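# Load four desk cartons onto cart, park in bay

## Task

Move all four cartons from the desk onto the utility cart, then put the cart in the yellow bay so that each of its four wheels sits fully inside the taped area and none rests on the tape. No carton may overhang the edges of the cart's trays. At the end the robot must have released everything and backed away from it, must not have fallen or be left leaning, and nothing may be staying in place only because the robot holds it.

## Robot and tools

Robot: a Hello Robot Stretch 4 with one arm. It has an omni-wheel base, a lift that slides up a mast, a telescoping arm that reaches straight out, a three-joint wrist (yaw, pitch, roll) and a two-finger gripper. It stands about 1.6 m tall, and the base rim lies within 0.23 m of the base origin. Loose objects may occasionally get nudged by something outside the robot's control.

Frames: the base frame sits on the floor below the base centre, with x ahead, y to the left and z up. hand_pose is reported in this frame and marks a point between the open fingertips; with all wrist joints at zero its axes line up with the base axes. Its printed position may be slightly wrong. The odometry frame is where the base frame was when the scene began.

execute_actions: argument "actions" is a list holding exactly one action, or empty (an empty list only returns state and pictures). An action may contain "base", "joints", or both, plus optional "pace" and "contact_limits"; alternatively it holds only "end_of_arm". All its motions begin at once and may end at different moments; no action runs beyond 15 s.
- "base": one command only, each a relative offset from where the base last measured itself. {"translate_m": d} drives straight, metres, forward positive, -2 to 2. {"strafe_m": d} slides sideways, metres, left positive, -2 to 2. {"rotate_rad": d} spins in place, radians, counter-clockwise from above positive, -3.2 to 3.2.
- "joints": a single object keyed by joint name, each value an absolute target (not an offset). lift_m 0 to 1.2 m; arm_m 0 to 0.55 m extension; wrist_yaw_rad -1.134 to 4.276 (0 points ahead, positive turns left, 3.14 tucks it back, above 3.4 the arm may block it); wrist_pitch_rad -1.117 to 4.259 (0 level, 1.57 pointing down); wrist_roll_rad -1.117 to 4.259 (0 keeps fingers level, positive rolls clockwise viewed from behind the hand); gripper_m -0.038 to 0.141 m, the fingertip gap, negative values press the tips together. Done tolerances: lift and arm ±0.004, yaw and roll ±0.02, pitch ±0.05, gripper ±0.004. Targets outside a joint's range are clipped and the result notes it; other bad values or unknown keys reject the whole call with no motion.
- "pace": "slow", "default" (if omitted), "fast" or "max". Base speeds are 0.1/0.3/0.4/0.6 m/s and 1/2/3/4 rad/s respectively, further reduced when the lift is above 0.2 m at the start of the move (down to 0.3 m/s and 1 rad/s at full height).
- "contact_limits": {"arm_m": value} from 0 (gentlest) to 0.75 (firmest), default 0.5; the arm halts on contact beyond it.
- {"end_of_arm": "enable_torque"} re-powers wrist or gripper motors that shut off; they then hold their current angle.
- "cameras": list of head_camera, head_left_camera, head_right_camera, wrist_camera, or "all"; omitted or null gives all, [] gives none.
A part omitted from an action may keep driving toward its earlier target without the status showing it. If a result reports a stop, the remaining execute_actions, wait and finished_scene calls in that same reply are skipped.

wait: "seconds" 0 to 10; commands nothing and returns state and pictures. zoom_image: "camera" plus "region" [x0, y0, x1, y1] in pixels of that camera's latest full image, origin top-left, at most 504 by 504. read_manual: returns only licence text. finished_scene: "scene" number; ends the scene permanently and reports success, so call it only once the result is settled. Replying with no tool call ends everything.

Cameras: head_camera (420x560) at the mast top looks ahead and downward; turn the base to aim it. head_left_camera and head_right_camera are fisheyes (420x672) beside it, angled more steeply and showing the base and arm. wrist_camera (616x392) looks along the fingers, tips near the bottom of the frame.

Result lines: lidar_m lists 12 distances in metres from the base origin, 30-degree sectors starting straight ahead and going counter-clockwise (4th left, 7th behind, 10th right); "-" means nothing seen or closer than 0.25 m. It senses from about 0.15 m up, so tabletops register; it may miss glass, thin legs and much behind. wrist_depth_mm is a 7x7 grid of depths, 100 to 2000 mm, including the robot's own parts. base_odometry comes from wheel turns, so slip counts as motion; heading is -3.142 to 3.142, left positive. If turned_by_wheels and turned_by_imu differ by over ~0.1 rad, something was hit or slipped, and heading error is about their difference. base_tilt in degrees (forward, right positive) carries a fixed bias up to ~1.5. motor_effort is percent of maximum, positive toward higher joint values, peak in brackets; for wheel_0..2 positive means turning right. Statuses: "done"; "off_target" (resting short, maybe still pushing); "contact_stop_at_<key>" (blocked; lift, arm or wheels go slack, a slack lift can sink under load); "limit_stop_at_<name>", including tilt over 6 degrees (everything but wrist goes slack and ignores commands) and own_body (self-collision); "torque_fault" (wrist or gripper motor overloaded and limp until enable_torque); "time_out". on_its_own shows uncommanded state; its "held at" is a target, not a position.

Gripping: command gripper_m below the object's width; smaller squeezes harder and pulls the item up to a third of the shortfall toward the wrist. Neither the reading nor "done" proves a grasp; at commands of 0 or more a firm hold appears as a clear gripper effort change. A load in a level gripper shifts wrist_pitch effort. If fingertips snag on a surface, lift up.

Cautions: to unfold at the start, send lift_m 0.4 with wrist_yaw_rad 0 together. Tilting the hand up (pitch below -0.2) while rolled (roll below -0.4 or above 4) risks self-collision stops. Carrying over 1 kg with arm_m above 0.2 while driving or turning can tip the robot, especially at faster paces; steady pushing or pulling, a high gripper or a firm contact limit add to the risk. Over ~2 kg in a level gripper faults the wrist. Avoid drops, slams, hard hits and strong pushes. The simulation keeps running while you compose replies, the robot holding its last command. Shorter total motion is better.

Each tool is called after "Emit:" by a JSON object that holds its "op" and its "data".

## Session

Emit:
{"op": "execute_actions", "data": {"actions": [{"joints":{"lift_m":1.2,"wrist_yaw_rad":0.0}}]}}

Scene clock: 4.63 s.
base_odometry: x=+0.000 y=+0.000 heading=+0.000 (m, m, rad; odometry frame)
turned_by_wheels: +0.000 (rad since the last result)
turned_by_imu: +0.002 (rad since the last result)
base_tilt: forward=-0.2 right=+0.0 (deg)
lidar_m: 2.43 0.77 0.86 1.89 2.12 1.24 1.07 0.89 1.78 1.61 1.56 1.69
base_status: not commanded
joint_positions: lift_m=+1.198 arm_m=-0.003 wrist_yaw_rad=+0.000 wrist_pitch_rad=-0.012 wrist_roll_rad=-0.011 gripper_m=+0.057
joint_status: all done
joint sent to its limit — the command would take lift_m past its upper limit, so that joint was sent only as far as its limit.
motor_effort: lift_m=+22(22) arm_m=-1(0) wrist_yaw_rad=+0(7) wrist_pitch_rad=-6(6) wrist_roll_rad=-2(2) gripper_m=-4(5) wheel_0=+0(0) wheel_1=+1(1) wheel_2=-1(1) (%)
hand_pose: x=+0.4568 y=-0.0873 z=+1.3798 quat_wxyz=(+1.000, -0.005, -0.006, +0.000) (m; base frame)
wrist_depth_mm: - - - - - 1708 1397 / - - - - - 1708 1336 / - - - - - 1708 1397 / - - - - - 1708 1336 / - - - - - 1708 1397 / 1921 - 197 - 195 1661 1336 / 1808 - - 109 - 1576 1366
pictures: head_camera, head_left_camera, head_right_camera, wrist_camera
Images, in order (width x height): head_camera 420x560, head_left_camera 420x672, head_right_camera 420x672, wrist_camera 616x392.

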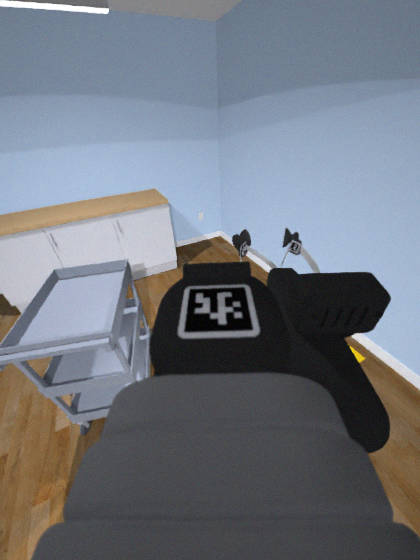

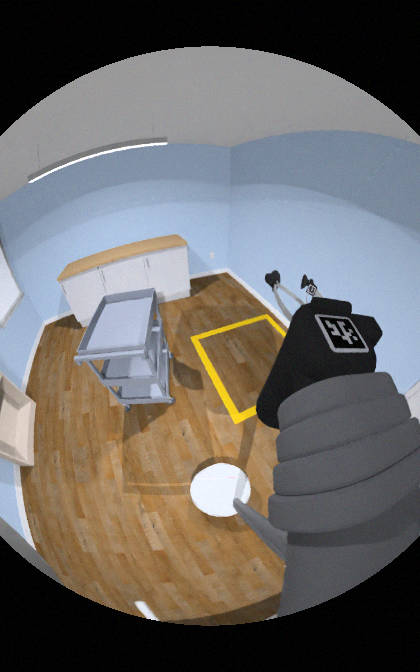

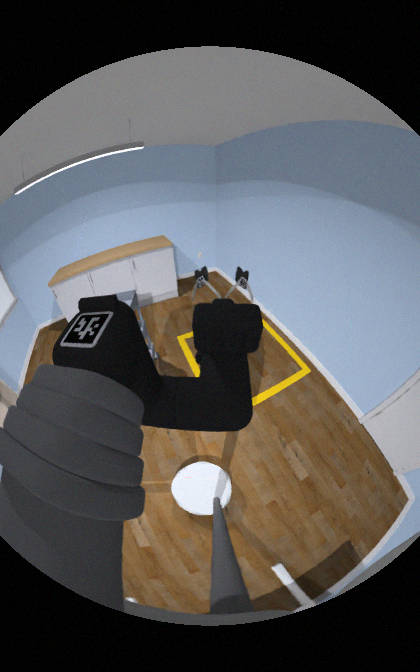

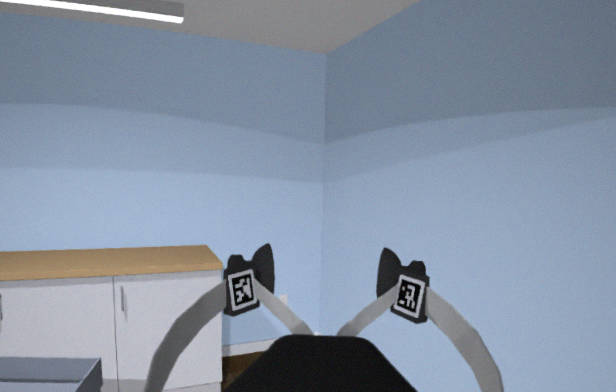

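Emit:
{"op": "execute_actions", "data": {"actions": [{"base":{"rotate_rad":3.05},"joints":{"wrist_pitch_rad":1.57,"gripper_m":0.141}}], "cameras": ["head_left_camera"]}}

Scene clock: 12.33 s.
base_odometry: x=+0.000 y=+0.000 heading=+3.049 (m, m, rad; odometry frame)
turned_by_wheels: +3.049 (rad since the last result)
turned_by_imu: +3.139 (rad since the last result)
base_tilt: forward=-0.2 right=+0.0 (deg)
lidar_m: 0.93 0.86 0.97 1.63 1.57 1.68 2.35 0.77 0.83 1.91 2.12 1.29
base_status: done
joint_positions: lift_m=+1.198 arm_m=-0.003 wrist_yaw_rad=+0.000 wrist_pitch_rad=+1.570 wrist_roll_rad=-0.011 gripper_m=+0.141
joint_status: all done
motor_effort: lift_m=+21(22) arm_m=-1(1) wrist_yaw_rad=+2(1) wrist_pitch_rad=+1(6) wrist_roll_rad=-1(2) gripper_m=-1(4) wheel_0=-2(6) wheel_1=-2(8) wheel_2=-3(8) (%)
hand_pose: x=+0.1685 y=-0.0874 z=+1.0880 quat_wxyz=(+0.707, -0.004, +0.707, +0.004) (m; base frame)
wrist_depth_mm: 1336 1336 1308 1281 1255 1255 1229 / 1336 1308 1281 1308 1281 1281 1255 / 1336 1366 1308 1281 1281 1255 1229 / 1397 1366 1308 1098 1281 1281 1281 / 1366 1366 1118 1098 1281 1308 1281 / 1366 1366 1336 1118 1336 217 1281 / 1366 1366 1397 109 1336 1281 1308
pictures: head_left_camera
Images, in order (width x height): head_left_camera 420x672.

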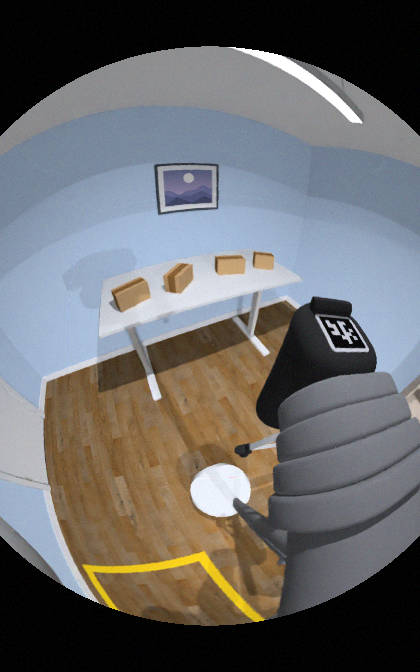

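Emit:
{"op": "execute_actions", "data": {"actions": [{"base":{"rotate_rad":0.45}}], "cameras": ["head_left_camera"]}}

Scene clock: 17.07 s.
base_odometry: x=+0.000 y=+0.000 heading=-2.784 (m, m, rad; odometry frame)
turned_by_wheels: +0.449 (rad since the last result)
turned_by_imu: +0.464 (rad since the last result)
base_tilt: forward=+0.0 right=+0.0 (deg)
lidar_m: 0.89 0.93 1.67 1.59 1.64 2.20 0.77 0.81 1.94 1.90 1.37 0.96
base_status: done
joint_positions: lift_m=+1.198 arm_m=-0.003 wrist_yaw_rad=+0.000 wrist_pitch_rad=+1.570 wrist_roll_rad=-0.011 gripper_m=+0.141
joint_status: not commanded
motor_effort: lift_m=+22(21) arm_m=-1(0) wrist_yaw_rad=+1(2) wrist_pitch_rad=+0(1) wrist_roll_rad=-1(1) gripper_m=+0(0) wheel_0=-2(8) wheel_1=-2(12) wheel_2=-3(8) (%)
hand_pose: x=+0.1685 y=-0.0874 z=+1.0880 quat_wxyz=(+0.707, -0.004, +0.707, +0.004) (m; base frame)
wrist_depth_mm: 1308 1336 1308 1281 1255 1229 1255 / 1308 1308 1308 1308 1281 1255 1255 / 1366 1336 1336 1308 1281 1255 1255 / 1336 1336 1336 1098 1308 1281 1281 / 1366 1336 1118 1118 1308 1308 1281 / 1397 1336 1366 1118 1308 218 1281 / 1397 1366 1336 109 1336 1308 1336
pictures: head_left_camera
Images, in order (width x height): head_left_camera 420x672.

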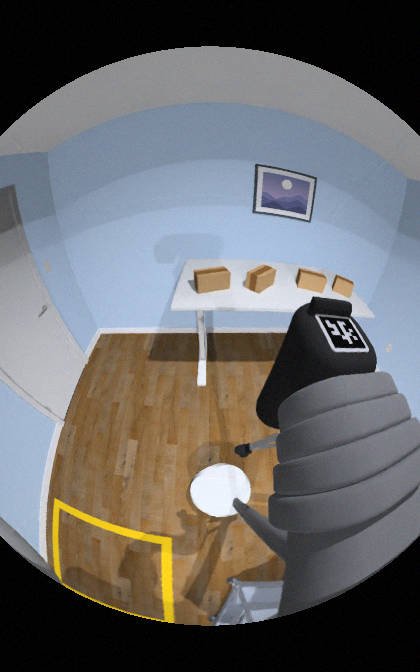

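Emit:
{"op": "execute_actions", "data": {"actions": [{"base":{"translate_m":0.5},"joints":{"arm_m":0.5}}], "cameras": ["wrist_camera"]}}

Scene clock: 26.40 s.
base_odometry: x=-0.468 y=-0.175 heading=-2.784 (m, m, rad; odometry frame)
turned_by_wheels: +0.000 (rad since the last result)
turned_by_imu: +0.001 (rad since the last result)
base_tilt: forward=-0.2 right=+0.0 (deg)
lidar_m: 0.39 0.40 1.61 1.60 1.69 2.20 1.34 1.37 2.09 2.07 0.62 0.42
base_status: done
joint_positions: lift_m=+1.198 arm_m=+0.499 wrist_yaw_rad=+0.000 wrist_pitch_rad=+1.570 wrist_roll_rad=-0.011 gripper_m=+0.141
joint_status: all done
motor_effort: lift_m=+21(21) arm_m=+5(6) wrist_yaw_rad=+1(2) wrist_pitch_rad=+1(1) wrist_roll_rad=-2(1) gripper_m=-1(1) wheel_0=+3(7) wheel_1=+3(7) wheel_2=-3(13) (%)
hand_pose: x=+0.6704 y=-0.0874 z=+1.0880 quat_wxyz=(+0.707, -0.004, +0.707, +0.004) (m; base frame)
wrist_depth_mm: 366 362 357 355 351 347 343 / 370 364 359 359 353 349 234 / 375 370 364 359 355 242 236 / 377 254 368 366 347 240 237 / 257 255 357 366 246 241 241 / 259 257 375 368 246 218 355 / 264 384 379 109 370 248 362
pictures: wrist_camera
Images, in order (width x height): wrist_camera 616x392.

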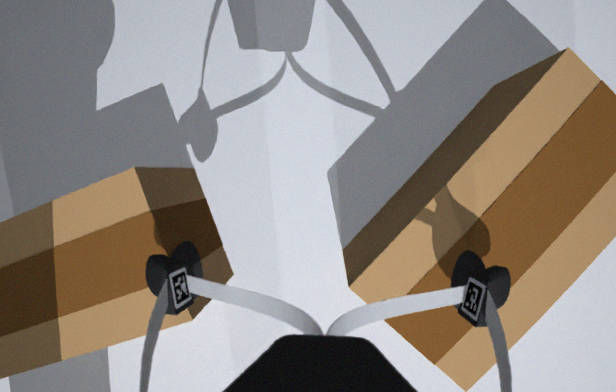

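Emit:
{"op": "execute_actions", "data": {"actions": [{"base":{"strafe_m":-0.1},"joints":{"arm_m":0.53,"wrist_roll_rad":0.87}}], "cameras": ["wrist_camera"]}}

Scene clock: 33.67 s.
base_odometry: x=-0.503 y=-0.081 heading=-2.784 (m, m, rad; odometry frame)
turned_by_wheels: +0.000 (rad since the last result)
turned_by_imu: +0.001 (rad since the last result)
base_tilt: forward=-0.1 right=+0.1 (deg)
lidar_m: 0.39 0.43 0.59 1.69 1.75 2.33 1.29 1.40 1.98 1.99 0.61 0.43
base_status: done
joint_positions: lift_m=+1.198 arm_m=+0.529 wrist_yaw_rad=+0.000 wrist_pitch_rad=+1.570 wrist_roll_rad=+0.870 gripper_m=+0.141
joint_status: all done
motor_effort: lift_m=+21(21) arm_m=+5(3) wrist_yaw_rad=+1(1) wrist_pitch_rad=+0(1) wrist_roll_rad=+0(6) gripper_m=+0(0) wheel_0=+3(10) wheel_1=-3(11) wheel_2=+0(3) (%)
hand_pose: x=+0.7003 y=-0.0874 z=+1.0880 quat_wxyz=(+0.642, +0.298, +0.641, -0.298) (m; base frame)
wrist_depth_mm: 366 362 357 355 351 345 347 / 366 364 362 242 240 351 349 / 368 366 366 244 241 355 351 / 373 368 366 246 244 355 355 / 375 373 370 249 246 362 357 / 379 375 373 250 249 218 359 / 384 379 377 109 249 366 364
pictures: wrist_camera
Images, in order (width x height): wrist_camera 616x392.

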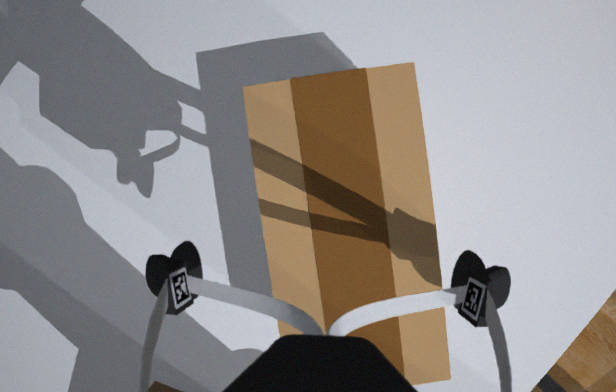

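Emit:
{"op": "execute_actions", "data": {"actions": [{"base":{"strafe_m":-0.013},"joints":{"arm_m":0.519,"wrist_roll_rad":0.70}}], "cameras": ["wrist_camera"]}}

Scene clock: 46.37 s.
base_odometry: x=-0.508 y=-0.069 heading=-2.784 (m, m, rad; odometry frame)
turned_by_wheels: +0.000 (rad since the last result)
turned_by_imu: +0.001 (rad since the last result)
base_tilt: forward=-0.1 right=+0.0 (deg)
lidar_m: 0.40 0.42 0.57 1.71 1.78 2.35 1.30 1.42 1.95 1.98 0.62 0.43
base_status: done
joint_positions: lift_m=+1.198 arm_m=+0.520 wrist_yaw_rad=+0.000 wrist_pitch_rad=+1.570 wrist_roll_rad=+0.700 gripper_m=+0.141
joint_status: all done
motor_effort: lift_m=+21(21) arm_m=-4(6) wrist_yaw_rad=+2(1) wrist_pitch_rad=+0(1) wrist_roll_rad=-3(4) gripper_m=-1(1) wheel_0=+3(11) wheel_1=-3(11) wheel_2=+0(0) (%)
hand_pose: x=+0.6909 y=-0.0874 z=+1.0880 quat_wxyz=(+0.664, +0.243, +0.664, -0.242) (m; base frame)
wrist_depth_mm: 364 362 355 355 349 347 345 / 366 364 359 243 241 351 349 / 368 368 364 244 242 355 353 / 375 370 368 245 244 355 357 / 377 375 368 248 247 359 357 / 382 379 253 248 247 218 364 / 384 377 377 109 250 368 366
pictures: wrist_camera
Images, in order (width x height): wrist_camera 616x392.

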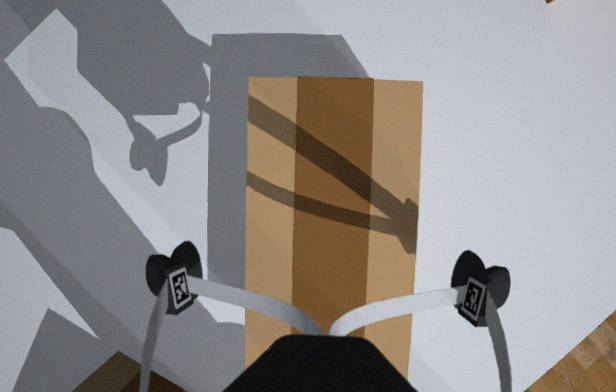

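Aligned. Grip.

Emit:
{"op": "execute_actions", "data": {"actions": [{"joints":{"lift_m":1.075}}], "cameras": []}}

Emit:
{"op": "execute_actions", "data": {"actions": [{"joints":{"gripper_m":0.04}}], "cameras": []}}

Emit:
{"op": "execute_actions", "data": {"actions": [{"joints":{"lift_m":1.2,"arm_m":0.0}}], "cameras": ["wrist_camera"]}}

Scene clock: 53.17 s.
base_odometry: x=-0.508 y=-0.069 heading=-2.784 (m, m, rad; odometry frame)
turned_by_wheels: +0.000 (rad since the last result)
turned_by_imu: +0.001 (rad since the last result)
base_tilt: forward=-0.1 right=+0.2 (deg)
lidar_m: 0.41 0.41 0.56 1.72 1.81 2.38 1.31 1.38 1.97 1.99 0.61 0.43
base_status: not commanded
joint_positions: lift_m=+1.105 arm_m=+0.520 wrist_yaw_rad=+0.000 wrist_pitch_rad=+1.572 wrist_roll_rad=+0.700 gripper_m=+0.141
joint_status: lift_m contact_stop (moved -0.093 of -0.123)
on_its_own: lift_m is slack since a contact_stop (your +1.075 is given up)
motor_effort: lift_m=+14(21) arm_m=-3(5) wrist_yaw_rad=+1(3) wrist_pitch_rad=-4(13) wrist_roll_rad=-1(2) gripper_m=-3(1) wheel_0=+2(3) wheel_1=-2(3) wheel_2=-1(1) (%)
hand_pose: x=+0.6903 y=-0.0874 z=+0.9946 quat_wxyz=(+0.664, +0.242, +0.665, -0.243) (m; base frame)
wrist_depth_mm: 277 274 271 212 209 264 264 / 279 277 157 155 154 266 266 / 281 279 158 156 155 266 267 / 285 281 160 158 156 270 270 / 287 283 160 158 158 271 272 / 289 286 162 160 159 173 273 / 291 289 163 109 160 277 276
pictures: none
No camera images: the call's "cameras" was empty. Leave "cameras" out to get every camera's image.

not run: a stop came earlier in this reply.

not run: a stop came earlier in this reply.

Emit:
{"op": "execute_actions", "data": {"actions": [{"joints":{"gripper_m":0.04,"lift_m":1.11}}], "cameras": []}}

Emit:
{"op": "execute_actions", "data": {"actions": [{"joints":{"lift_m":1.2,"arm_m":0.0}}], "cameras": ["wrist_camera"]}}

Scene clock: 61.83 s.
base_odometry: x=-0.508 y=-0.069 heading=-2.785 (m, m, rad; odometry frame)
turned_by_wheels: +0.000 (rad since the last result)
turned_by_imu: +0.001 (rad since the last result)
base_tilt: forward=-0.1 right=+0.0 (deg)
lidar_m: 0.40 0.42 0.58 1.72 1.79 2.38 1.31 1.41 1.99 1.98 0.64 0.44
base_status: not commanded
joint_positions: lift_m=+1.110 arm_m=+0.520 wrist_yaw_rad=+0.000 wrist_pitch_rad=+1.570 wrist_roll_rad=+0.700 gripper_m=+0.041
joint_status: all done
motor_effort: lift_m=+16(21) arm_m=-3(3) wrist_yaw_rad=+1(2) wrist_pitch_rad=+1(7) wrist_roll_rad=-1(1) gripper_m=-28(28) wheel_0=+0(1) wheel_1=-1(2) wheel_2=-1(1) (%)
hand_pose: x=+0.6908 y=-0.0874 z=+0.9998 quat_wxyz=(+0.665, +0.243, +0.664, -0.242) (m; base frame)
wrist_depth_mm: 272 271 267 150 149 260 259 / 276 273 153 151 150 263 262 / 278 276 154 152 151 265 265 / 281 278 156 154 152 267 267 / 282 282 158 154 153 271 270 / 287 179 159 156 155 170 272 / 289 287 160 109 140 274 -
pictures: none
No camera images: the call's "cameras" was empty. Leave "cameras" out to get every camera's image.

Scene clock: 64.40 s.
base_odometry: x=-0.508 y=-0.069 heading=-2.785 (m, m, rad; odometry frame)
turned_by_wheels: +0.000 (rad since the last result)
turned_by_imu: +0.001 (rad since the last result)
base_tilt: forward=-0.1 right=+0.0 (deg)
lidar_m: 0.38 0.40 0.56 1.71 1.79 2.36 1.31 1.42 1.96 1.98 0.60 0.25
base_status: not commanded
joint_positions: lift_m=+1.198 arm_m=+0.001 wrist_yaw_rad=+0.000 wrist_pitch_rad=+1.570 wrist_roll_rad=+0.700 gripper_m=+0.041
joint_status: all done
joint sent to its limit — the command would take lift_m past its upper limit, so that joint was sent only as far as its limit.
motor_effort: lift_m=+26(27) arm_m=-4(5) wrist_yaw_rad=+2(1) wrist_pitch_rad=+0(2) wrist_roll_rad=-1(1) gripper_m=-29(26) wheel_0=+0(1) wheel_1=-2(1) wheel_2=-1(1) (%)
hand_pose: x=+0.1718 y=-0.0874 z=+1.0876 quat_wxyz=(+0.664, +0.243, +0.664, -0.242) (m; base frame)
wrist_depth_mm: 364 362 1281 150 149 1255 1255 / 368 1308 154 151 149 1255 1255 / 389 1336 155 153 151 1255 1255 / 1397 1336 156 154 152 1308 1281 / 1366 1336 158 155 153 1308 1308 / 1366 179 158 156 155 170 1281 / 1397 1430 160 109 141 1308 1281
pictures: wrist_camera
Images, in order (width x height): wrist_camera 616x392.

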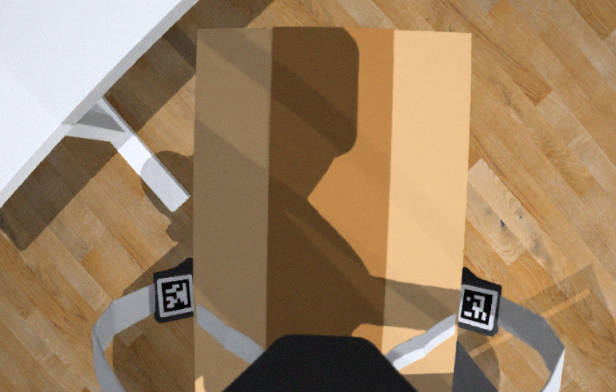

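Emit:
{"op": "execute_actions", "data": {"actions": [{"base":{"rotate_rad":-3.0}}], "cameras": ["head_left_camera"]}}

Scene clock: 73.80 s.
base_odometry: x=-0.508 y=-0.069 heading=+0.499 (m, m, rad; odometry frame)
turned_by_wheels: -2.999 (rad since the last result)
turned_by_imu: -3.083 (rad since the last result)
base_tilt: forward=-0.2 right=+0.1 (deg)
lidar_m: 1.27 2.30 1.99 1.99 0.57 0.41 0.40 0.44 1.75 1.69 1.83 0.25
base_status: done
joint_positions: lift_m=+1.198 arm_m=+0.001 wrist_yaw_rad=+0.000 wrist_pitch_rad=+1.570 wrist_roll_rad=+0.700 gripper_m=+0.041
joint_status: not commanded
motor_effort: lift_m=+25(26) arm_m=-5(4) wrist_yaw_rad=+1(2) wrist_pitch_rad=+0(1) wrist_roll_rad=+0(1) gripper_m=-28(26) wheel_0=+4(7) wheel_1=+3(6) wheel_2=+4(8) (%)
hand_pose: x=+0.1719 y=-0.0874 z=+1.0877 quat_wxyz=(+0.664, +0.243, +0.664, -0.242) (m; base frame)
wrist_depth_mm: 1308 1308 1281 150 149 1255 1255 / 1336 1308 153 151 150 1255 1229 / 1366 1336 155 153 151 1255 1255 / 1366 1336 156 154 152 1281 1281 / 1336 1366 157 155 153 1281 1281 / 1336 179 158 157 155 170 1281 / 1397 1366 160 109 141 1281 1281
pictures: head_left_camera
Images, in order (width x height): head_left_camera 420x672.

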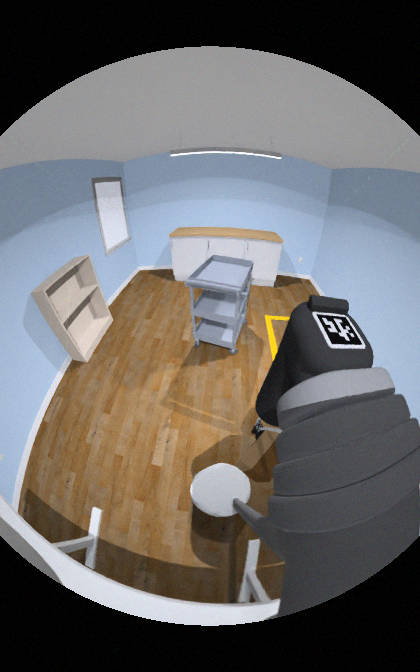

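Emit:
{"op": "execute_actions", "data": {"actions": [{"base":{"translate_m":0.8}}], "cameras": []}}

Emit:
{"op": "execute_actions", "data": {"actions": [{"joints":{"arm_m":0.55,"wrist_roll_rad":0.0}}], "cameras": ["wrist_camera","head_left_camera"]}}

Scene clock: 82.03 s.
base_odometry: x=+0.194 y=+0.314 heading=+0.499 (m, m, rad; odometry frame)
turned_by_wheels: +0.000 (rad since the last result)
turned_by_imu: +0.000 (rad since the last result)
base_tilt: forward=-0.1 right=+0.1 (deg)
lidar_m: 0.43 0.52 1.70 1.67 2.03 1.26 1.23 2.10 1.81 1.77 1.86 0.25
base_status: done
joint_positions: lift_m=+1.198 arm_m=+0.001 wrist_yaw_rad=+0.000 wrist_pitch_rad=+1.570 wrist_roll_rad=+0.700 gripper_m=+0.041
joint_status: not commanded
motor_effort: lift_m=+25(25) arm_m=-4(5) wrist_yaw_rad=+1(2) wrist_pitch_rad=+0(2) wrist_roll_rad=-2(1) gripper_m=-26(26) wheel_0=+1(5) wheel_1=+1(10) wheel_2=-3(12) (%)
hand_pose: x=+0.1718 y=-0.0874 z=+1.0877 quat_wxyz=(+0.664, +0.243, +0.664, -0.242) (m; base frame)
wrist_depth_mm: 517 466 668 150 149 1255 1229 / 469 831 154 151 150 1255 1229 / 854 1160 154 153 151 1281 1281 / 1366 1336 156 154 152 1281 1281 / 1366 1366 158 155 153 1308 1281 / 1366 180 158 156 154 169 1308 / 1366 1397 160 109 141 1336 1308
pictures: none
No camera images: the call's "cameras" was empty. Leave "cameras" out to get every camera's image.

Scene clock: 84.70 s.
base_odometry: x=+0.194 y=+0.314 heading=+0.499 (m, m, rad; odometry frame)
turned_by_wheels: +0.000 (rad since the last result)
turned_by_imu: +0.001 (rad since the last result)
base_tilt: forward=-0.2 right=+0.1 (deg)
lidar_m: 0.44 0.53 1.68 1.65 2.06 1.27 1.20 2.09 1.81 1.77 1.88 2.15
base_status: not commanded
joint_positions: lift_m=+1.198 arm_m=+0.546 wrist_yaw_rad=+0.000 wrist_pitch_rad=+1.570 wrist_roll_rad=+0.000 gripper_m=+0.041
joint_status: all done
joint sent to its limit — the command would take arm_m past its upper limit, so that joint was sent only as far as its limit.
motor_effort: lift_m=+25(25) arm_m=+4(5) wrist_yaw_rad=+0(3) wrist_pitch_rad=+1(4) wrist_roll_rad=-2(5) gripper_m=-27(27) wheel_0=+1(1) wheel_1=+1(1) wheel_2=-3(3) (%)
hand_pose: x=+0.7176 y=-0.0874 z=+1.0877 quat_wxyz=(+0.707, +0.000, +0.707, +0.000) (m; base frame)
wrist_depth_mm: 1308 512 508 150 150 1229 1229 / 500 521 153 151 149 1255 1229 / 512 521 155 153 151 1281 1255 / 535 530 156 154 152 1281 1255 / 525 539 157 155 154 1308 1255 / 488 180 158 156 155 170 1281 / 1430 477 160 109 141 1308 1308
pictures: head_left_camera, wrist_camera
Images, in order (width x height): head_left_camera 420x672, wrist_camera 616x392.

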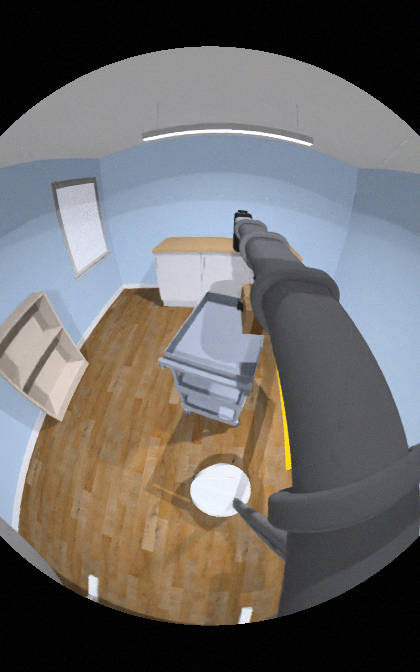

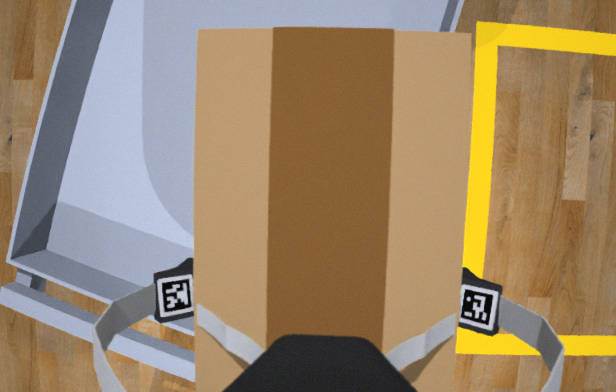

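Emit:
{"op": "execute_actions", "data": {"actions": [{"base":{"translate_m":0.17},"joints":{"wrist_roll_rad":0.26},"pace":"slow"}], "cameras": ["wrist_camera"]}}

Scene clock: 106.33 s.
base_odometry: x=+0.343 y=+0.396 heading=+0.500 (m, m, rad; odometry frame)
turned_by_wheels: +0.000 (rad since the last result)
turned_by_imu: +0.002 (rad since the last result)
base_tilt: forward=-0.2 right=-0.1 (deg)
lidar_m: 0.27 0.36 1.67 1.63 2.06 1.44 1.43 2.30 1.85 1.77 1.86 0.31
base_status: done
joint_positions: lift_m=+1.198 arm_m=+0.547 wrist_yaw_rad=+0.000 wrist_pitch_rad=+1.570 wrist_roll_rad=+0.260 gripper_m=+0.041
joint_status: all done
motor_effort: lift_m=+25(25) arm_m=+5(5) wrist_yaw_rad=+1(0) wrist_pitch_rad=-1(1) wrist_roll_rad=+0(1) gripper_m=-27(27) wheel_0=+4(7) wheel_1=+5(5) wheel_2=-4(9) (%)
hand_pose: x=+0.7176 y=-0.0874 z=+1.0877 quat_wxyz=(+0.701, +0.092, +0.701, -0.091) (m; base frame)
wrist_depth_mm: 1281 512 492 150 149 1229 1229 / 1308 517 153 151 150 1255 1229 / 1336 525 155 152 151 1255 1255 / 1336 525 156 153 152 1308 1255 / 1366 535 158 155 154 1281 1308 / 1366 180 158 156 155 169 1281 / 1397 539 160 108 140 1336 1336
pictures: wrist_camera
Images, in order (width x height): wrist_camera 616x392.

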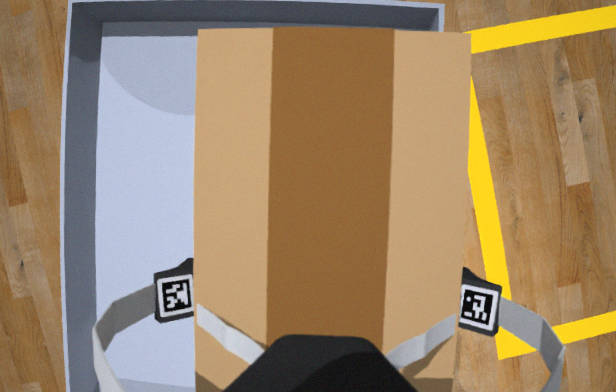

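Emit:
{"op": "execute_actions", "data": {"actions": [{"base":{"strafe_m":-0.05}}], "cameras": []}}

Emit:
{"op": "execute_actions", "data": {"actions": [{"joints":{"lift_m":1.05}}], "cameras": ["wrist_camera"]}}

Scene clock: 113.77 s.
base_odometry: x=+0.367 y=+0.352 heading=+0.499 (m, m, rad; odometry frame)
turned_by_wheels: +0.000 (rad since the last result)
turned_by_imu: +0.001 (rad since the last result)
base_tilt: forward=-0.3 right=+0.0 (deg)
lidar_m: 0.27 0.31 1.72 1.66 2.10 1.42 1.40 2.30 1.78 1.73 1.86 1.96
base_status: done
joint_positions: lift_m=+1.198 arm_m=+0.547 wrist_yaw_rad=+0.000 wrist_pitch_rad=+1.570 wrist_roll_rad=+0.260 gripper_m=+0.041
joint_status: not commanded
motor_effort: lift_m=+25(25) arm_m=+5(4) wrist_yaw_rad=+1(1) wrist_pitch_rad=-1(2) wrist_roll_rad=+0(0) gripper_m=-27(28) wheel_0=-1(12) wheel_1=-2(6) wheel_2=+0(4) (%)
hand_pose: x=+0.7175 y=-0.0874 z=+1.0877 quat_wxyz=(+0.701, +0.092, +0.701, -0.092) (m; base frame)
wrist_depth_mm: 492 500 449 151 150 1229 1205 / 496 517 153 151 150 1255 1229 / 508 525 154 152 151 1255 1255 / 512 530 156 154 153 1281 1281 / 517 539 158 155 153 1308 1308 / 521 180 159 156 155 170 1308 / 549 544 160 109 141 1336 1281
pictures: none
No camera images: the call's "cameras" was empty. Leave "cameras" out to get every camera's image.

Scene clock: 115.47 s.
base_odometry: x=+0.367 y=+0.352 heading=+0.499 (m, m, rad; odometry frame)
turned_by_wheels: +0.000 (rad since the last result)
turned_by_imu: +0.001 (rad since the last result)
base_tilt: forward=-0.1 right=+0.2 (deg)
lidar_m: 0.29 0.33 1.72 1.68 2.11 1.41 1.42 2.27 1.77 1.71 1.82 1.96
base_status: not commanded
joint_positions: lift_m=+1.050 arm_m=+0.547 wrist_yaw_rad=+0.000 wrist_pitch_rad=+1.570 wrist_roll_rad=+0.260 gripper_m=+0.041
joint_status: all done
motor_effort: lift_m=+16(24) arm_m=+5(5) wrist_yaw_rad=+1(1) wrist_pitch_rad=+0(1) wrist_roll_rad=+0(0) gripper_m=-27(28) wheel_0=-2(1) wheel_1=-2(2) wheel_2=+0(0) (%)
hand_pose: x=+0.7176 y=-0.0874 z=+0.9398 quat_wxyz=(+0.701, +0.092, +0.701, -0.092) (m; base frame)
wrist_depth_mm: 370 368 362 150 149 1098 1098 / 373 370 153 151 150 1118 1118 / 377 373 155 152 151 1118 1118 / 384 377 156 154 152 1118 1138 / 387 382 158 155 153 1138 1138 / 389 181 158 156 155 169 1160 / 392 384 160 109 141 1182 -
pictures: wrist_camera
Images, in order (width x height): wrist_camera 616x392.

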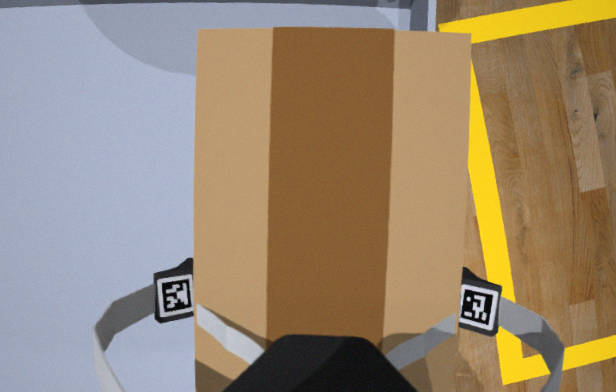

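Emit:
{"op": "execute_actions", "data": {"actions": [{"joints":{"lift_m":0.945}}], "cameras": []}}

Emit:
{"op": "execute_actions", "data": {"actions": [{"joints":{"gripper_m":0.125}}], "cameras": []}}

Emit:
{"op": "execute_actions", "data": {"actions": [{"joints":{"lift_m":1.2}}], "cameras": ["wrist_camera"]}}

Scene clock: 121.30 s.
base_odometry: x=+0.367 y=+0.352 heading=+0.500 (m, m, rad; odometry frame)
turned_by_wheels: +0.001 (rad since the last result)
turned_by_imu: +0.002 (rad since the last result)
base_tilt: forward=-0.1 right=+0.1 (deg)
lidar_m: 0.26 0.35 1.77 1.72 2.10 1.43 1.43 2.27 1.78 1.71 1.84 1.96
base_status: not commanded
joint_positions: lift_m=+0.951 arm_m=+0.547 wrist_yaw_rad=+0.000 wrist_pitch_rad=+1.572 wrist_roll_rad=+0.260 gripper_m=+0.040
joint_status: lift_m contact_stop (moved -0.099 of -0.105)
on_its_own: lift_m is slack since a contact_stop (your +0.945 is given up)
motor_effort: lift_m=+13(16) arm_m=+4(4) wrist_yaw_rad=+1(5) wrist_pitch_rad=-5(15) wrist_roll_rad=-2(3) gripper_m=-20(26) wheel_0=+2(6) wheel_1=+1(2) wheel_2=+2(2) (%)
hand_pose: x=+0.7170 y=-0.0874 z=+0.8409 quat_wxyz=(+0.701, +0.092, +0.702, -0.092) (m; base frame)
wrist_depth_mm: 279 278 276 214 212 246 1008 / 282 279 276 157 155 154 1025 / 283 281 279 158 156 155 1025 / 287 283 162 159 157 157 1060 / 290 286 164 161 159 1060 1042 / 293 287 166 163 160 163 1042 / 296 293 289 108 133 1060 1078
pictures: none
No camera images: the call's "cameras" was empty. Leave "cameras" out to get every camera's image.

not run: a stop came earlier in this reply.

not run: a stop came earlier in this reply.

Emit:
{"op": "execute_actions", "data": {"actions": [{"joints":{"gripper_m":0.125,"lift_m":0.955}}], "cameras": []}}

Emit:
{"op": "execute_actions", "data": {"actions": [{"joints":{"lift_m":1.2}}], "cameras": ["wrist_camera"]}}

Scene clock: 128.47 s.
base_odometry: x=+0.367 y=+0.352 heading=+0.500 (m, m, rad; odometry frame)
turned_by_wheels: +0.000 (rad since the last result)
turned_by_imu: +0.003 (rad since the last result)
base_tilt: forward=-0.2 right=+0.1 (deg)
lidar_m: 0.25 0.33 1.74 1.68 2.11 1.42 1.39 2.29 1.75 1.72 1.82 1.94
base_status: not commanded
joint_positions: lift_m=+0.956 arm_m=+0.547 wrist_yaw_rad=-0.001 wrist_pitch_rad=+1.575 wrist_roll_rad=+0.261 gripper_m=+0.125
joint_status: all done
motor_effort: lift_m=+3(17) arm_m=+4(4) wrist_yaw_rad=+6(6) wrist_pitch_rad=-13(15) wrist_roll_rad=-3(3) gripper_m=+0(24) wheel_0=+2(2) wheel_1=+1(1) wheel_2=+2(2) (%)
hand_pose: x=+0.7162 y=-0.0874 z=+0.8459 quat_wxyz=(+0.700, +0.092, +0.702, -0.093) (m; base frame)
wrist_depth_mm: 294 290 287 283 282 267 1042 / 294 291 289 170 168 1042 1025 / 296 296 290 171 169 1060 1042 / 298 297 294 172 171 1078 1060 / 301 298 202 174 172 1060 1060 / 306 300 181 175 173 173 1060 / 307 304 300 109 174 1078 1078
pictures: none
No camera images: the call's "cameras" was empty. Leave "cameras" out to get every camera's image.

Scene clock: 130.57 s.
base_odometry: x=+0.367 y=+0.352 heading=+0.500 (m, m, rad; odometry frame)
turned_by_wheels: +0.000 (rad since the last result)
turned_by_imu: +0.001 (rad since the last result)
base_tilt: forward=-0.1 right=+0.1 (deg)
lidar_m: 0.26 0.34 1.75 1.67 2.12 1.45 1.40 2.27 1.77 1.73 1.82 1.96
base_status: not commanded
joint_positions: lift_m=+1.198 arm_m=+0.547 wrist_yaw_rad=+0.000 wrist_pitch_rad=+1.570 wrist_roll_rad=+0.260 gripper_m=+0.125
joint_status: all done
joint sent to its limit — the command would take lift_m past its upper limit, so that joint was sent only as far as its limit.
motor_effort: lift_m=+22(22) arm_m=+4(4) wrist_yaw_rad=+1(6) wrist_pitch_rad=+1(12) wrist_roll_rad=-2(3) gripper_m=+1(1) wheel_0=+1(2) wheel_1=+1(1) wheel_2=+2(2) (%)
hand_pose: x=+0.7178 y=-0.0874 z=+1.0879 quat_wxyz=(+0.702, +0.092, +0.701, -0.091) (m; base frame)
wrist_depth_mm: 484 508 504 492 500 1255 1255 / 508 525 517 508 508 1255 1229 / 512 521 521 397 508 1281 1255 / 525 530 525 402 517 1281 1255 / 525 539 530 407 517 1281 1281 / 535 544 535 407 492 1308 1281 / 535 549 539 109 1336 1308 1308
pictures: wrist_camera
Images, in order (width x height): wrist_camera 616x392.

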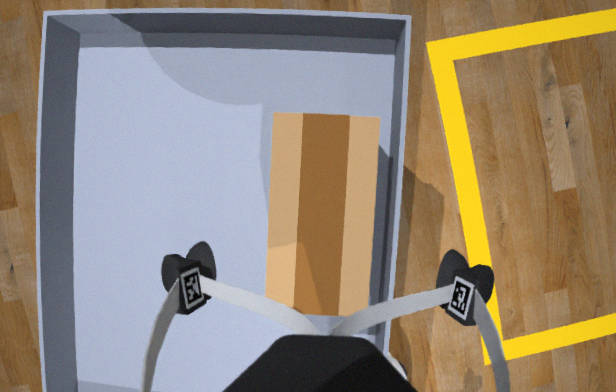

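Emit:
{"op": "execute_actions", "data": {"actions": [{"base":{"translate_m":-0.97},"joints":{"arm_m":0.0,"gripper_m":0.141}}], "cameras": []}}

Emit:
{"op": "execute_actions", "data": {"actions": [{"base":{"rotate_rad":3.0},"joints":{"wrist_roll_rad":0.0}}], "cameras": []}}

Emit:
{"op": "execute_actions", "data": {"actions": [{"base":{"strafe_m":0.2},"joints":{"arm_m":0.5}}], "cameras": ["wrist_camera"]}}

Scene clock: 142.93 s.
base_odometry: x=-0.484 y=-0.113 heading=+0.500 (m, m, rad; odometry frame)
turned_by_wheels: +0.000 (rad since the last result)
turned_by_imu: +0.004 (rad since the last result)
base_tilt: forward=-0.1 right=+0.1 (deg)
lidar_m: 1.25 1.43 2.02 2.03 0.57 0.41 0.40 0.44 1.71 1.64 1.78 2.55
base_status: done
joint_positions: lift_m=+1.198 arm_m=+0.001 wrist_yaw_rad=+0.000 wrist_pitch_rad=+1.570 wrist_roll_rad=+0.260 gripper_m=+0.141
joint_status: all done
motor_effort: lift_m=+22(22) arm_m=-4(5) wrist_yaw_rad=+2(1) wrist_pitch_rad=+0(1) wrist_roll_rad=-1(1) gripper_m=+2(1) wheel_0=-1(7) wheel_1=-4(6) wheel_2=+1(13) (%)
hand_pose: x=+0.1718 y=-0.0874 z=+1.0880 quat_wxyz=(+0.701, +0.092, +0.701, -0.092) (m; base frame)
wrist_depth_mm: 1308 1308 1281 1255 1255 1255 1255 / 1308 1336 1308 1308 1281 1281 1255 / 1336 1336 1308 1336 1281 1281 1281 / 1366 1336 1336 1098 1281 1281 1281 / 1397 1366 1308 1118 1308 1281 1281 / 1397 1366 1336 1098 1118 217 1281 / 1397 1366 1366 109 1308 1308 1336
pictures: none
No camera images: the call's "cameras" was empty. Leave "cameras" out to get every camera's image.

Scene clock: 147.20 s.
base_odometry: x=-0.484 y=-0.113 heading=-2.784 (m, m, rad; odometry frame)
turned_by_wheels: +2.999 (rad since the last result)
turned_by_imu: +3.086 (rad since the last result)
base_tilt: forward=-0.2 right=+0.1 (deg)
lidar_m: 0.41 0.41 1.64 1.63 1.73 2.28 1.28 1.42 1.99 2.03 0.62 0.44
base_status: done
joint_positions: lift_m=+1.198 arm_m=+0.001 wrist_yaw_rad=+0.000 wrist_pitch_rad=+1.570 wrist_roll_rad=+0.000 gripper_m=+0.141
joint_status: all done
motor_effort: lift_m=+22(22) arm_m=-5(4) wrist_yaw_rad=+2(2) wrist_pitch_rad=+0(0) wrist_roll_rad=-3(8) gripper_m=+1(1) wheel_0=-2(7) wheel_1=-4(6) wheel_2=-4(9) (%)
hand_pose: x=+0.1718 y=-0.0874 z=+1.0880 quat_wxyz=(+0.707, +0.000, +0.707, +0.000) (m; base frame)
wrist_depth_mm: 1336 1308 1308 1255 1308 1229 1229 / 1336 1308 1308 1281 1281 1255 1229 / 1336 1336 1336 1281 1308 1308 1255 / 1366 1336 1336 1118 1281 1281 1281 / 1397 1366 1118 1118 1336 1308 1308 / 1336 1366 1336 1098 1336 217 1281 / 1397 1366 1366 109 1308 1308 1308
pictures: none
No camera images: the call's "cameras" was empty. Leave "cameras" out to get every camera's image.

Scene clock: 149.73 s.
base_odometry: x=-0.414 y=-0.301 heading=-2.784 (m, m, rad; odometry frame)
turned_by_wheels: +0.000 (rad since the last result)
turned_by_imu: +0.001 (rad since the last result)
base_tilt: forward=-0.1 right=-0.1 (deg)
lidar_m: 0.39 0.42 1.51 1.45 1.55 2.00 1.34 1.34 2.17 2.25 0.61 0.42
base_status: done
joint_positions: lift_m=+1.198 arm_m=+0.499 wrist_yaw_rad=+0.000 wrist_pitch_rad=+1.570 wrist_roll_rad=+0.000 gripper_m=+0.141
joint_status: all done
motor_effort: lift_m=+22(22) arm_m=+5(4) wrist_yaw_rad=+1(2) wrist_pitch_rad=+1(1) wrist_roll_rad=-1(3) gripper_m=+0(1) wheel_0=-2(9) wheel_1=+1(8) wheel_2=+0(4) (%)
hand_pose: x=+0.6704 y=-0.0874 z=+1.0880 quat_wxyz=(+0.707, +0.000, +0.707, +0.000) (m; base frame)
wrist_depth_mm: 364 362 357 353 351 345 342 / 370 364 362 357 355 347 345 / 375 370 364 359 357 351 349 / 377 373 368 247 359 357 351 / 382 255 251 248 362 357 353 / 384 256 253 250 249 217 359 / 392 258 255 109 368 366 359
pictures: wrist_camera
Images, in order (width x height): wrist_camera 616x392.

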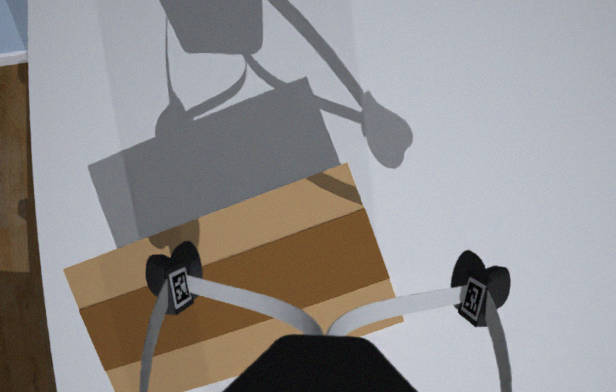

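Emit:
{"op": "execute_actions", "data": {"actions": [{"base":{"strafe_m":0.056},"joints":{"arm_m":0.51,"wrist_roll_rad":1.26}}], "cameras": ["wrist_camera"]}}

Scene clock: 155.43 s.
base_odometry: x=-0.394 y=-0.353 heading=-2.784 (m, m, rad; odometry frame)
turned_by_wheels: +0.000 (rad since the last result)
turned_by_imu: +0.001 (rad since the last result)
base_tilt: forward=-0.2 right=+0.0 (deg)
lidar_m: 0.39 0.43 1.46 1.37 1.47 1.92 1.35 1.34 2.26 2.30 0.62 0.43
base_status: done
joint_positions: lift_m=+1.198 arm_m=+0.509 wrist_yaw_rad=+0.000 wrist_pitch_rad=+1.570 wrist_roll_rad=+1.260 gripper_m=+0.141
joint_status: all done
motor_effort: lift_m=+22(22) arm_m=+4(3) wrist_yaw_rad=+2(1) wrist_pitch_rad=+1(1) wrist_roll_rad=+1(3) gripper_m=-1(1) wheel_0=+0(12) wheel_1=+0(9) wheel_2=+0(0) (%)
hand_pose: x=+0.6804 y=-0.0874 z=+1.0880 quat_wxyz=(+0.572, +0.417, +0.571, -0.416) (m; base frame)
wrist_depth_mm: 362 359 357 357 355 349 347 / 368 364 362 359 355 353 349 / 370 366 364 246 243 355 355 / 373 370 368 246 244 359 357 / 377 373 368 248 247 362 357 / 377 373 373 249 247 218 364 / 379 379 375 109 249 366 1205
pictures: wrist_camera
Images, in order (width x height): wrist_camera 616x392.

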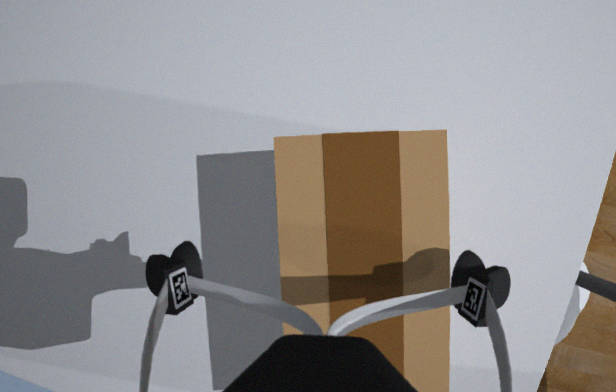

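Emit:
{"op": "execute_actions", "data": {"actions": [{"base":{"strafe_m":-0.01},"joints":{"arm_m":0.481}}], "cameras": []}}

Emit:
{"op": "execute_actions", "data": {"actions": [{"joints":{"lift_m":1.11}}], "cameras": ["wrist_camera"]}}

Scene clock: 163.40 s.
base_odometry: x=-0.398 y=-0.344 heading=-2.784 (m, m, rad; odometry frame)
turned_by_wheels: +0.000 (rad since the last result)
turned_by_imu: +0.001 (rad since the last result)
base_tilt: forward=-0.2 right=+0.0 (deg)
lidar_m: 0.40 0.43 1.43 1.39 1.49 1.97 1.38 1.36 2.26 2.26 0.59 0.42
base_status: done
joint_positions: lift_m=+1.198 arm_m=+0.482 wrist_yaw_rad=+0.000 wrist_pitch_rad=+1.570 wrist_roll_rad=+1.260 gripper_m=+0.141
joint_status: all done
motor_effort: lift_m=+22(22) arm_m=-4(6) wrist_yaw_rad=+1(1) wrist_pitch_rad=+1(1) wrist_roll_rad=+0(0) gripper_m=+1(1) wheel_0=+2(9) wheel_1=-3(9) wheel_2=+0(1) (%)
hand_pose: x=+0.6530 y=-0.0874 z=+1.0880 quat_wxyz=(+0.572, +0.417, +0.571, -0.416) (m; base frame)
wrist_depth_mm: 362 362 359 355 351 353 349 / 366 364 364 362 355 353 351 / 370 368 364 245 355 355 353 / 370 370 368 247 245 359 355 / 375 373 368 248 247 362 946 / 379 375 253 250 248 218 1098 / 384 379 375 108 368 368 1308
pictures: none
No camera images: the call's "cameras" was empty. Leave "cameras" out to get every camera's image.

Scene clock: 164.73 s.
base_odometry: x=-0.398 y=-0.344 heading=-2.784 (m, m, rad; odometry frame)
turned_by_wheels: +0.000 (rad since the last result)
turned_by_imu: +0.001 (rad since the last result)
base_tilt: forward=-0.2 right=+0.1 (deg)
lidar_m: 0.38 0.42 1.47 1.39 1.48 1.93 1.34 1.30 2.25 2.29 0.62 0.43
base_status: not commanded
joint_positions: lift_m=+1.117 arm_m=+0.482 wrist_yaw_rad=-0.001 wrist_pitch_rad=+1.571 wrist_roll_rad=+1.260 gripper_m=+0.141
joint_status: lift_m contact_stop (moved -0.081 of -0.088)
on_its_own: lift_m is slack since a contact_stop (your +1.110 is given up)
motor_effort: lift_m=+11(18) arm_m=-4(5) wrist_yaw_rad=+3(3) wrist_pitch_rad=-1(4) wrist_roll_rad=+0(0) gripper_m=-2(1) wheel_0=+3(2) wheel_1=-2(3) wheel_2=+0(0) (%)
hand_pose: x=+0.6525 y=-0.0874 z=+1.0066 quat_wxyz=(+0.571, +0.417, +0.571, -0.417) (m; base frame)
wrist_depth_mm: 290 290 286 283 281 279 276 / 294 290 289 286 283 278 276 / 296 293 172 169 169 281 279 / 297 296 173 171 170 283 282 / 300 298 174 172 170 286 285 / 303 298 176 173 172 210 287 / 304 301 177 109 173 290 289
pictures: wrist_camera
Images, in order (width x height): wrist_camera 616x392.

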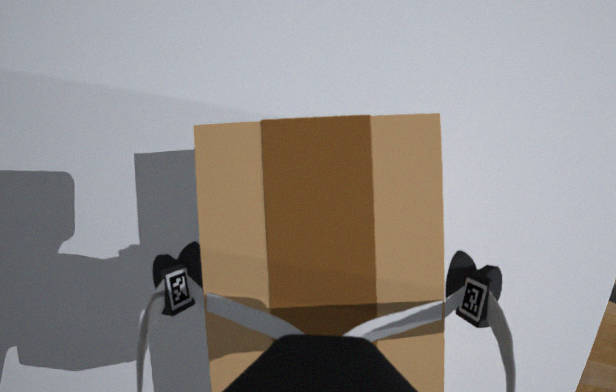

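Fine; grip.

Emit:
{"op": "execute_actions", "data": {"actions": [{"joints":{"gripper_m":0.04,"lift_m":1.12}}], "cameras": []}}

Emit:
{"op": "execute_actions", "data": {"actions": [{"joints":{"lift_m":1.2,"arm_m":0.0}}], "cameras": ["wrist_camera"]}}

Scene clock: 171.47 s.
base_odometry: x=-0.398 y=-0.344 heading=-2.784 (m, m, rad; odometry frame)
turned_by_wheels: +0.000 (rad since the last result)
turned_by_imu: +0.002 (rad since the last result)
base_tilt: forward=-0.2 right=-0.1 (deg)
lidar_m: 0.39 0.39 1.46 1.40 1.49 1.94 1.29 1.31 2.24 2.30 0.60 0.44
base_status: not commanded
joint_positions: lift_m=+1.120 arm_m=+0.482 wrist_yaw_rad=+0.000 wrist_pitch_rad=+1.570 wrist_roll_rad=+1.260 gripper_m=+0.041
joint_status: all done
motor_effort: lift_m=+15(17) arm_m=-4(4) wrist_yaw_rad=+1(1) wrist_pitch_rad=+0(9) wrist_roll_rad=+0(0) gripper_m=-25(28) wheel_0=+2(2) wheel_1=-2(2) wheel_2=+0(0) (%)
hand_pose: x=+0.6529 y=-0.0874 z=+1.0099 quat_wxyz=(+0.572, +0.417, +0.571, -0.416) (m; base frame)
wrist_depth_mm: 285 281 281 277 276 274 273 / 285 285 281 279 278 276 274 / 289 287 154 153 153 277 277 / 290 290 156 155 154 279 278 / 293 291 158 157 157 281 281 / 296 181 160 159 159 169 283 / 300 297 163 109 160 287 -
pictures: none
No camera images: the call's "cameras" was empty. Leave "cameras" out to get every camera's image.

Scene clock: 173.97 s.
base_odometry: x=-0.398 y=-0.344 heading=-2.784 (m, m, rad; odometry frame)
turned_by_wheels: +0.000 (rad since the last result)
turned_by_imu: +0.001 (rad since the last result)
base_tilt: forward=-0.1 right=+0.0 (deg)
lidar_m: 0.40 0.41 1.47 1.41 1.46 1.98 1.31 1.35 2.26 2.26 0.62 0.43
base_status: not commanded
joint_positions: lift_m=+1.198 arm_m=+0.001 wrist_yaw_rad=+0.000 wrist_pitch_rad=+1.570 wrist_roll_rad=+1.260 gripper_m=+0.041
joint_status: all done
joint sent to its limit — the command would take lift_m past its upper limit, so that joint was sent only as far as its limit.
motor_effort: lift_m=+24(28) arm_m=-5(6) wrist_yaw_rad=+2(0) wrist_pitch_rad=+1(2) wrist_roll_rad=-1(1) gripper_m=-28(27) wheel_0=+2(2) wheel_1=-2(2) wheel_2=+0(0) (%)
hand_pose: x=+0.1720 y=-0.0874 z=+1.0877 quat_wxyz=(+0.572, +0.417, +0.571, -0.416) (m; base frame)
wrist_depth_mm: 366 1281 1281 1281 1281 1281 1255 / 368 1308 1308 1281 1281 1308 1255 / 368 1308 154 153 152 1281 1255 / 377 1308 156 155 154 1281 1281 / 382 1336 158 157 157 504 1281 / 392 180 160 160 158 169 351 / 1397 1366 163 109 160 1308 1308
pictures: wrist_camera
Images, in order (width x height): wrist_camera 616x392.

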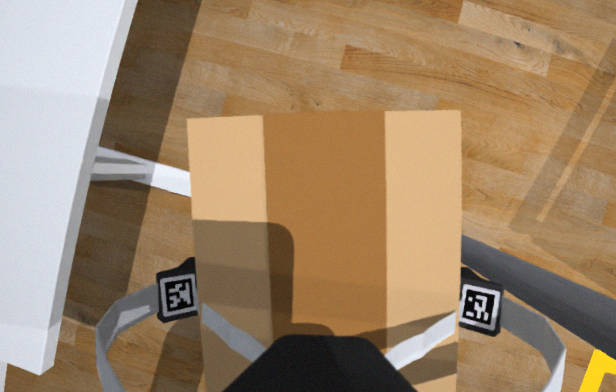

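Emit:
{"op": "execute_actions", "data": {"actions": [{"base":{"strafe_m":-0.246},"joints":{"wrist_roll_rad":0.26}}], "cameras": []}}

Emit:
{"op": "execute_actions", "data": {"actions": [{"base":{"rotate_rad":-3.0}}], "cameras": []}}

Emit:
{"op": "execute_actions", "data": {"actions": [{"base":{"translate_m":0.93}}], "cameras": []}}

Emit:
{"op": "execute_actions", "data": {"actions": [{"base":{"strafe_m":0.13},"joints":{"arm_m":0.55}}], "cameras": ["wrist_camera"]}}

Scene clock: 185.00 s.
base_odometry: x=-0.484 y=-0.113 heading=-2.784 (m, m, rad; odometry frame)
turned_by_wheels: +0.000 (rad since the last result)
turned_by_imu: +0.001 (rad since the last result)
base_tilt: forward=-0.2 right=+0.0 (deg)
lidar_m: 0.40 0.44 1.61 1.66 1.74 2.26 1.31 1.41 2.01 2.01 0.64 0.26
base_status: done
joint_positions: lift_m=+1.198 arm_m=+0.001 wrist_yaw_rad=+0.000 wrist_pitch_rad=+1.569 wrist_roll_rad=+0.260 gripper_m=+0.041
joint_status: all done
motor_effort: lift_m=+24(24) arm_m=-5(4) wrist_yaw_rad=+2(2) wrist_pitch_rad=+2(2) wrist_roll_rad=-2(5) gripper_m=-27(27) wheel_0=+3(11) wheel_1=-2(10) wheel_2=+0(1) (%)
hand_pose: x=+0.1721 y=-0.0874 z=+1.0878 quat_wxyz=(+0.702, +0.092, +0.701, -0.092) (m; base frame)
wrist_depth_mm: 366 1160 1281 1281 1255 1229 1255 / 1308 1308 1281 1308 1281 1255 1255 / 1366 1308 154 153 153 1281 1255 / 1397 1336 156 155 154 1281 1281 / 1366 1366 158 157 156 1308 1281 / 1397 181 160 159 159 169 1308 / 1397 1397 163 108 160 1366 1308
pictures: none
No camera images: the call's "cameras" was empty. Leave "cameras" out to get every camera's image.

Scene clock: 189.27 s.
base_odometry: x=-0.484 y=-0.113 heading=+0.500 (m, m, rad; odometry frame)
turned_by_wheels: -2.999 (rad since the last result)
turned_by_imu: -3.084 (rad since the last result)
base_tilt: forward=-0.1 right=+0.0 (deg)
lidar_m: 0.25 1.48 1.98 2.03 0.59 0.42 0.40 0.44 1.72 1.64 1.76 0.25
base_status: done
joint_positions: lift_m=+1.198 arm_m=+0.001 wrist_yaw_rad=+0.000 wrist_pitch_rad=+1.569 wrist_roll_rad=+0.260 gripper_m=+0.041
joint_status: not commanded
motor_effort: lift_m=+24(24) arm_m=-4(4) wrist_yaw_rad=+1(2) wrist_pitch_rad=+2(3) wrist_roll_rad=-2(2) gripper_m=-28(27) wheel_0=+5(8) wheel_1=+2(6) wheel_2=+4(9) (%)
hand_pose: x=+0.1721 y=-0.0874 z=+1.0878 quat_wxyz=(+0.702, +0.092, +0.701, -0.092) (m; base frame)
wrist_depth_mm: 1308 1336 1281 1281 1255 1255 1229 / 1336 1281 1336 1281 1281 1281 1255 / 1336 1336 154 153 153 1255 1281 / 1336 1366 156 155 154 1255 1281 / 1366 1366 159 157 157 1308 1281 / 1397 181 160 159 158 169 1281 / 1397 1397 163 109 160 1281 1308
pictures: none
No camera images: the call's "cameras" was empty. Leave "cameras" out to get every camera's image.

Scene clock: 193.87 s.
base_odometry: x=+0.332 y=+0.332 heading=+0.500 (m, m, rad; odometry frame)
turned_by_wheels: +0.000 (rad since the last result)
turned_by_imu: +0.000 (rad since the last result)
base_tilt: forward=-0.2 right=+0.0 (deg)
lidar_m: 0.25 0.37 1.75 1.68 2.10 1.38 1.38 2.26 1.79 1.71 1.83 0.27
base_status: done
joint_positions: lift_m=+1.198 arm_m=+0.001 wrist_yaw_rad=+0.000 wrist_pitch_rad=+1.569 wrist_roll_rad=+0.260 gripper_m=+0.041
joint_status: not commanded
motor_effort: lift_m=+24(24) arm_m=-4(4) wrist_yaw_rad=+2(1) wrist_pitch_rad=+2(3) wrist_roll_rad=-2(2) gripper_m=-26(27) wheel_0=+1(8) wheel_1=+3(6) wheel_2=-2(14) (%)
hand_pose: x=+0.1721 y=-0.0874 z=+1.0878 quat_wxyz=(+0.702, +0.092, +0.701, -0.092) (m; base frame)
wrist_depth_mm: 517 517 512 1281 1281 1255 1229 / 504 504 477 1281 1281 1281 1255 / 1336 1308 154 153 152 1281 1229 / 1336 1336 156 154 154 1281 1255 / 1366 1366 159 157 157 1281 1281 / 1366 181 161 159 158 169 1308 / 1366 1397 163 109 160 1336 1308
pictures: none
No camera images: the call's "cameras" was empty. Leave "cameras" out to get every camera's image.

Scene clock: 196.53 s.
base_odometry: x=+0.270 y=+0.446 heading=+0.500 (m, m, rad; odometry frame)
turned_by_wheels: +0.000 (rad since the last result)
turned_by_imu: +0.001 (rad since the last result)
base_tilt: forward=-0.2 right=+0.1 (deg)
lidar_m: 0.31 0.41 1.62 1.55 1.99 1.37 1.36 2.32 1.91 1.85 1.97 0.33
base_status: done
joint_positions: lift_m=+1.198 arm_m=+0.546 wrist_yaw_rad=+0.000 wrist_pitch_rad=+1.569 wrist_roll_rad=+0.260 gripper_m=+0.041
joint_status: all done
joint sent to its limit — the command would take arm_m past its upper limit, so that joint was sent only as far as its limit.
motor_effort: lift_m=+24(24) arm_m=+5(6) wrist_yaw_rad=+1(0) wrist_pitch_rad=+3(3) wrist_roll_rad=-1(3) gripper_m=-26(27) wheel_0=-1(11) wheel_1=+2(14) wheel_2=+0(2) (%)
hand_pose: x=+0.7179 y=-0.0874 z=+1.0878 quat_wxyz=(+0.702, +0.092, +0.701, -0.092) (m; base frame)
wrist_depth_mm: 1308 512 508 504 500 492 1229 / 1336 517 517 512 389 387 1255 / 1336 521 154 153 152 389 1255 / 1397 525 156 155 154 439 1281 / 1366 535 158 157 156 455 1281 / 1397 181 160 159 159 170 1281 / 1366 544 163 109 160 1308 1308
pictures: wrist_camera
Images, in order (width x height): wrist_camera 616x392.

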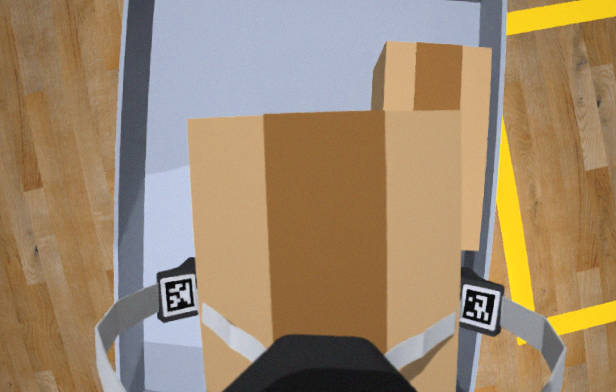

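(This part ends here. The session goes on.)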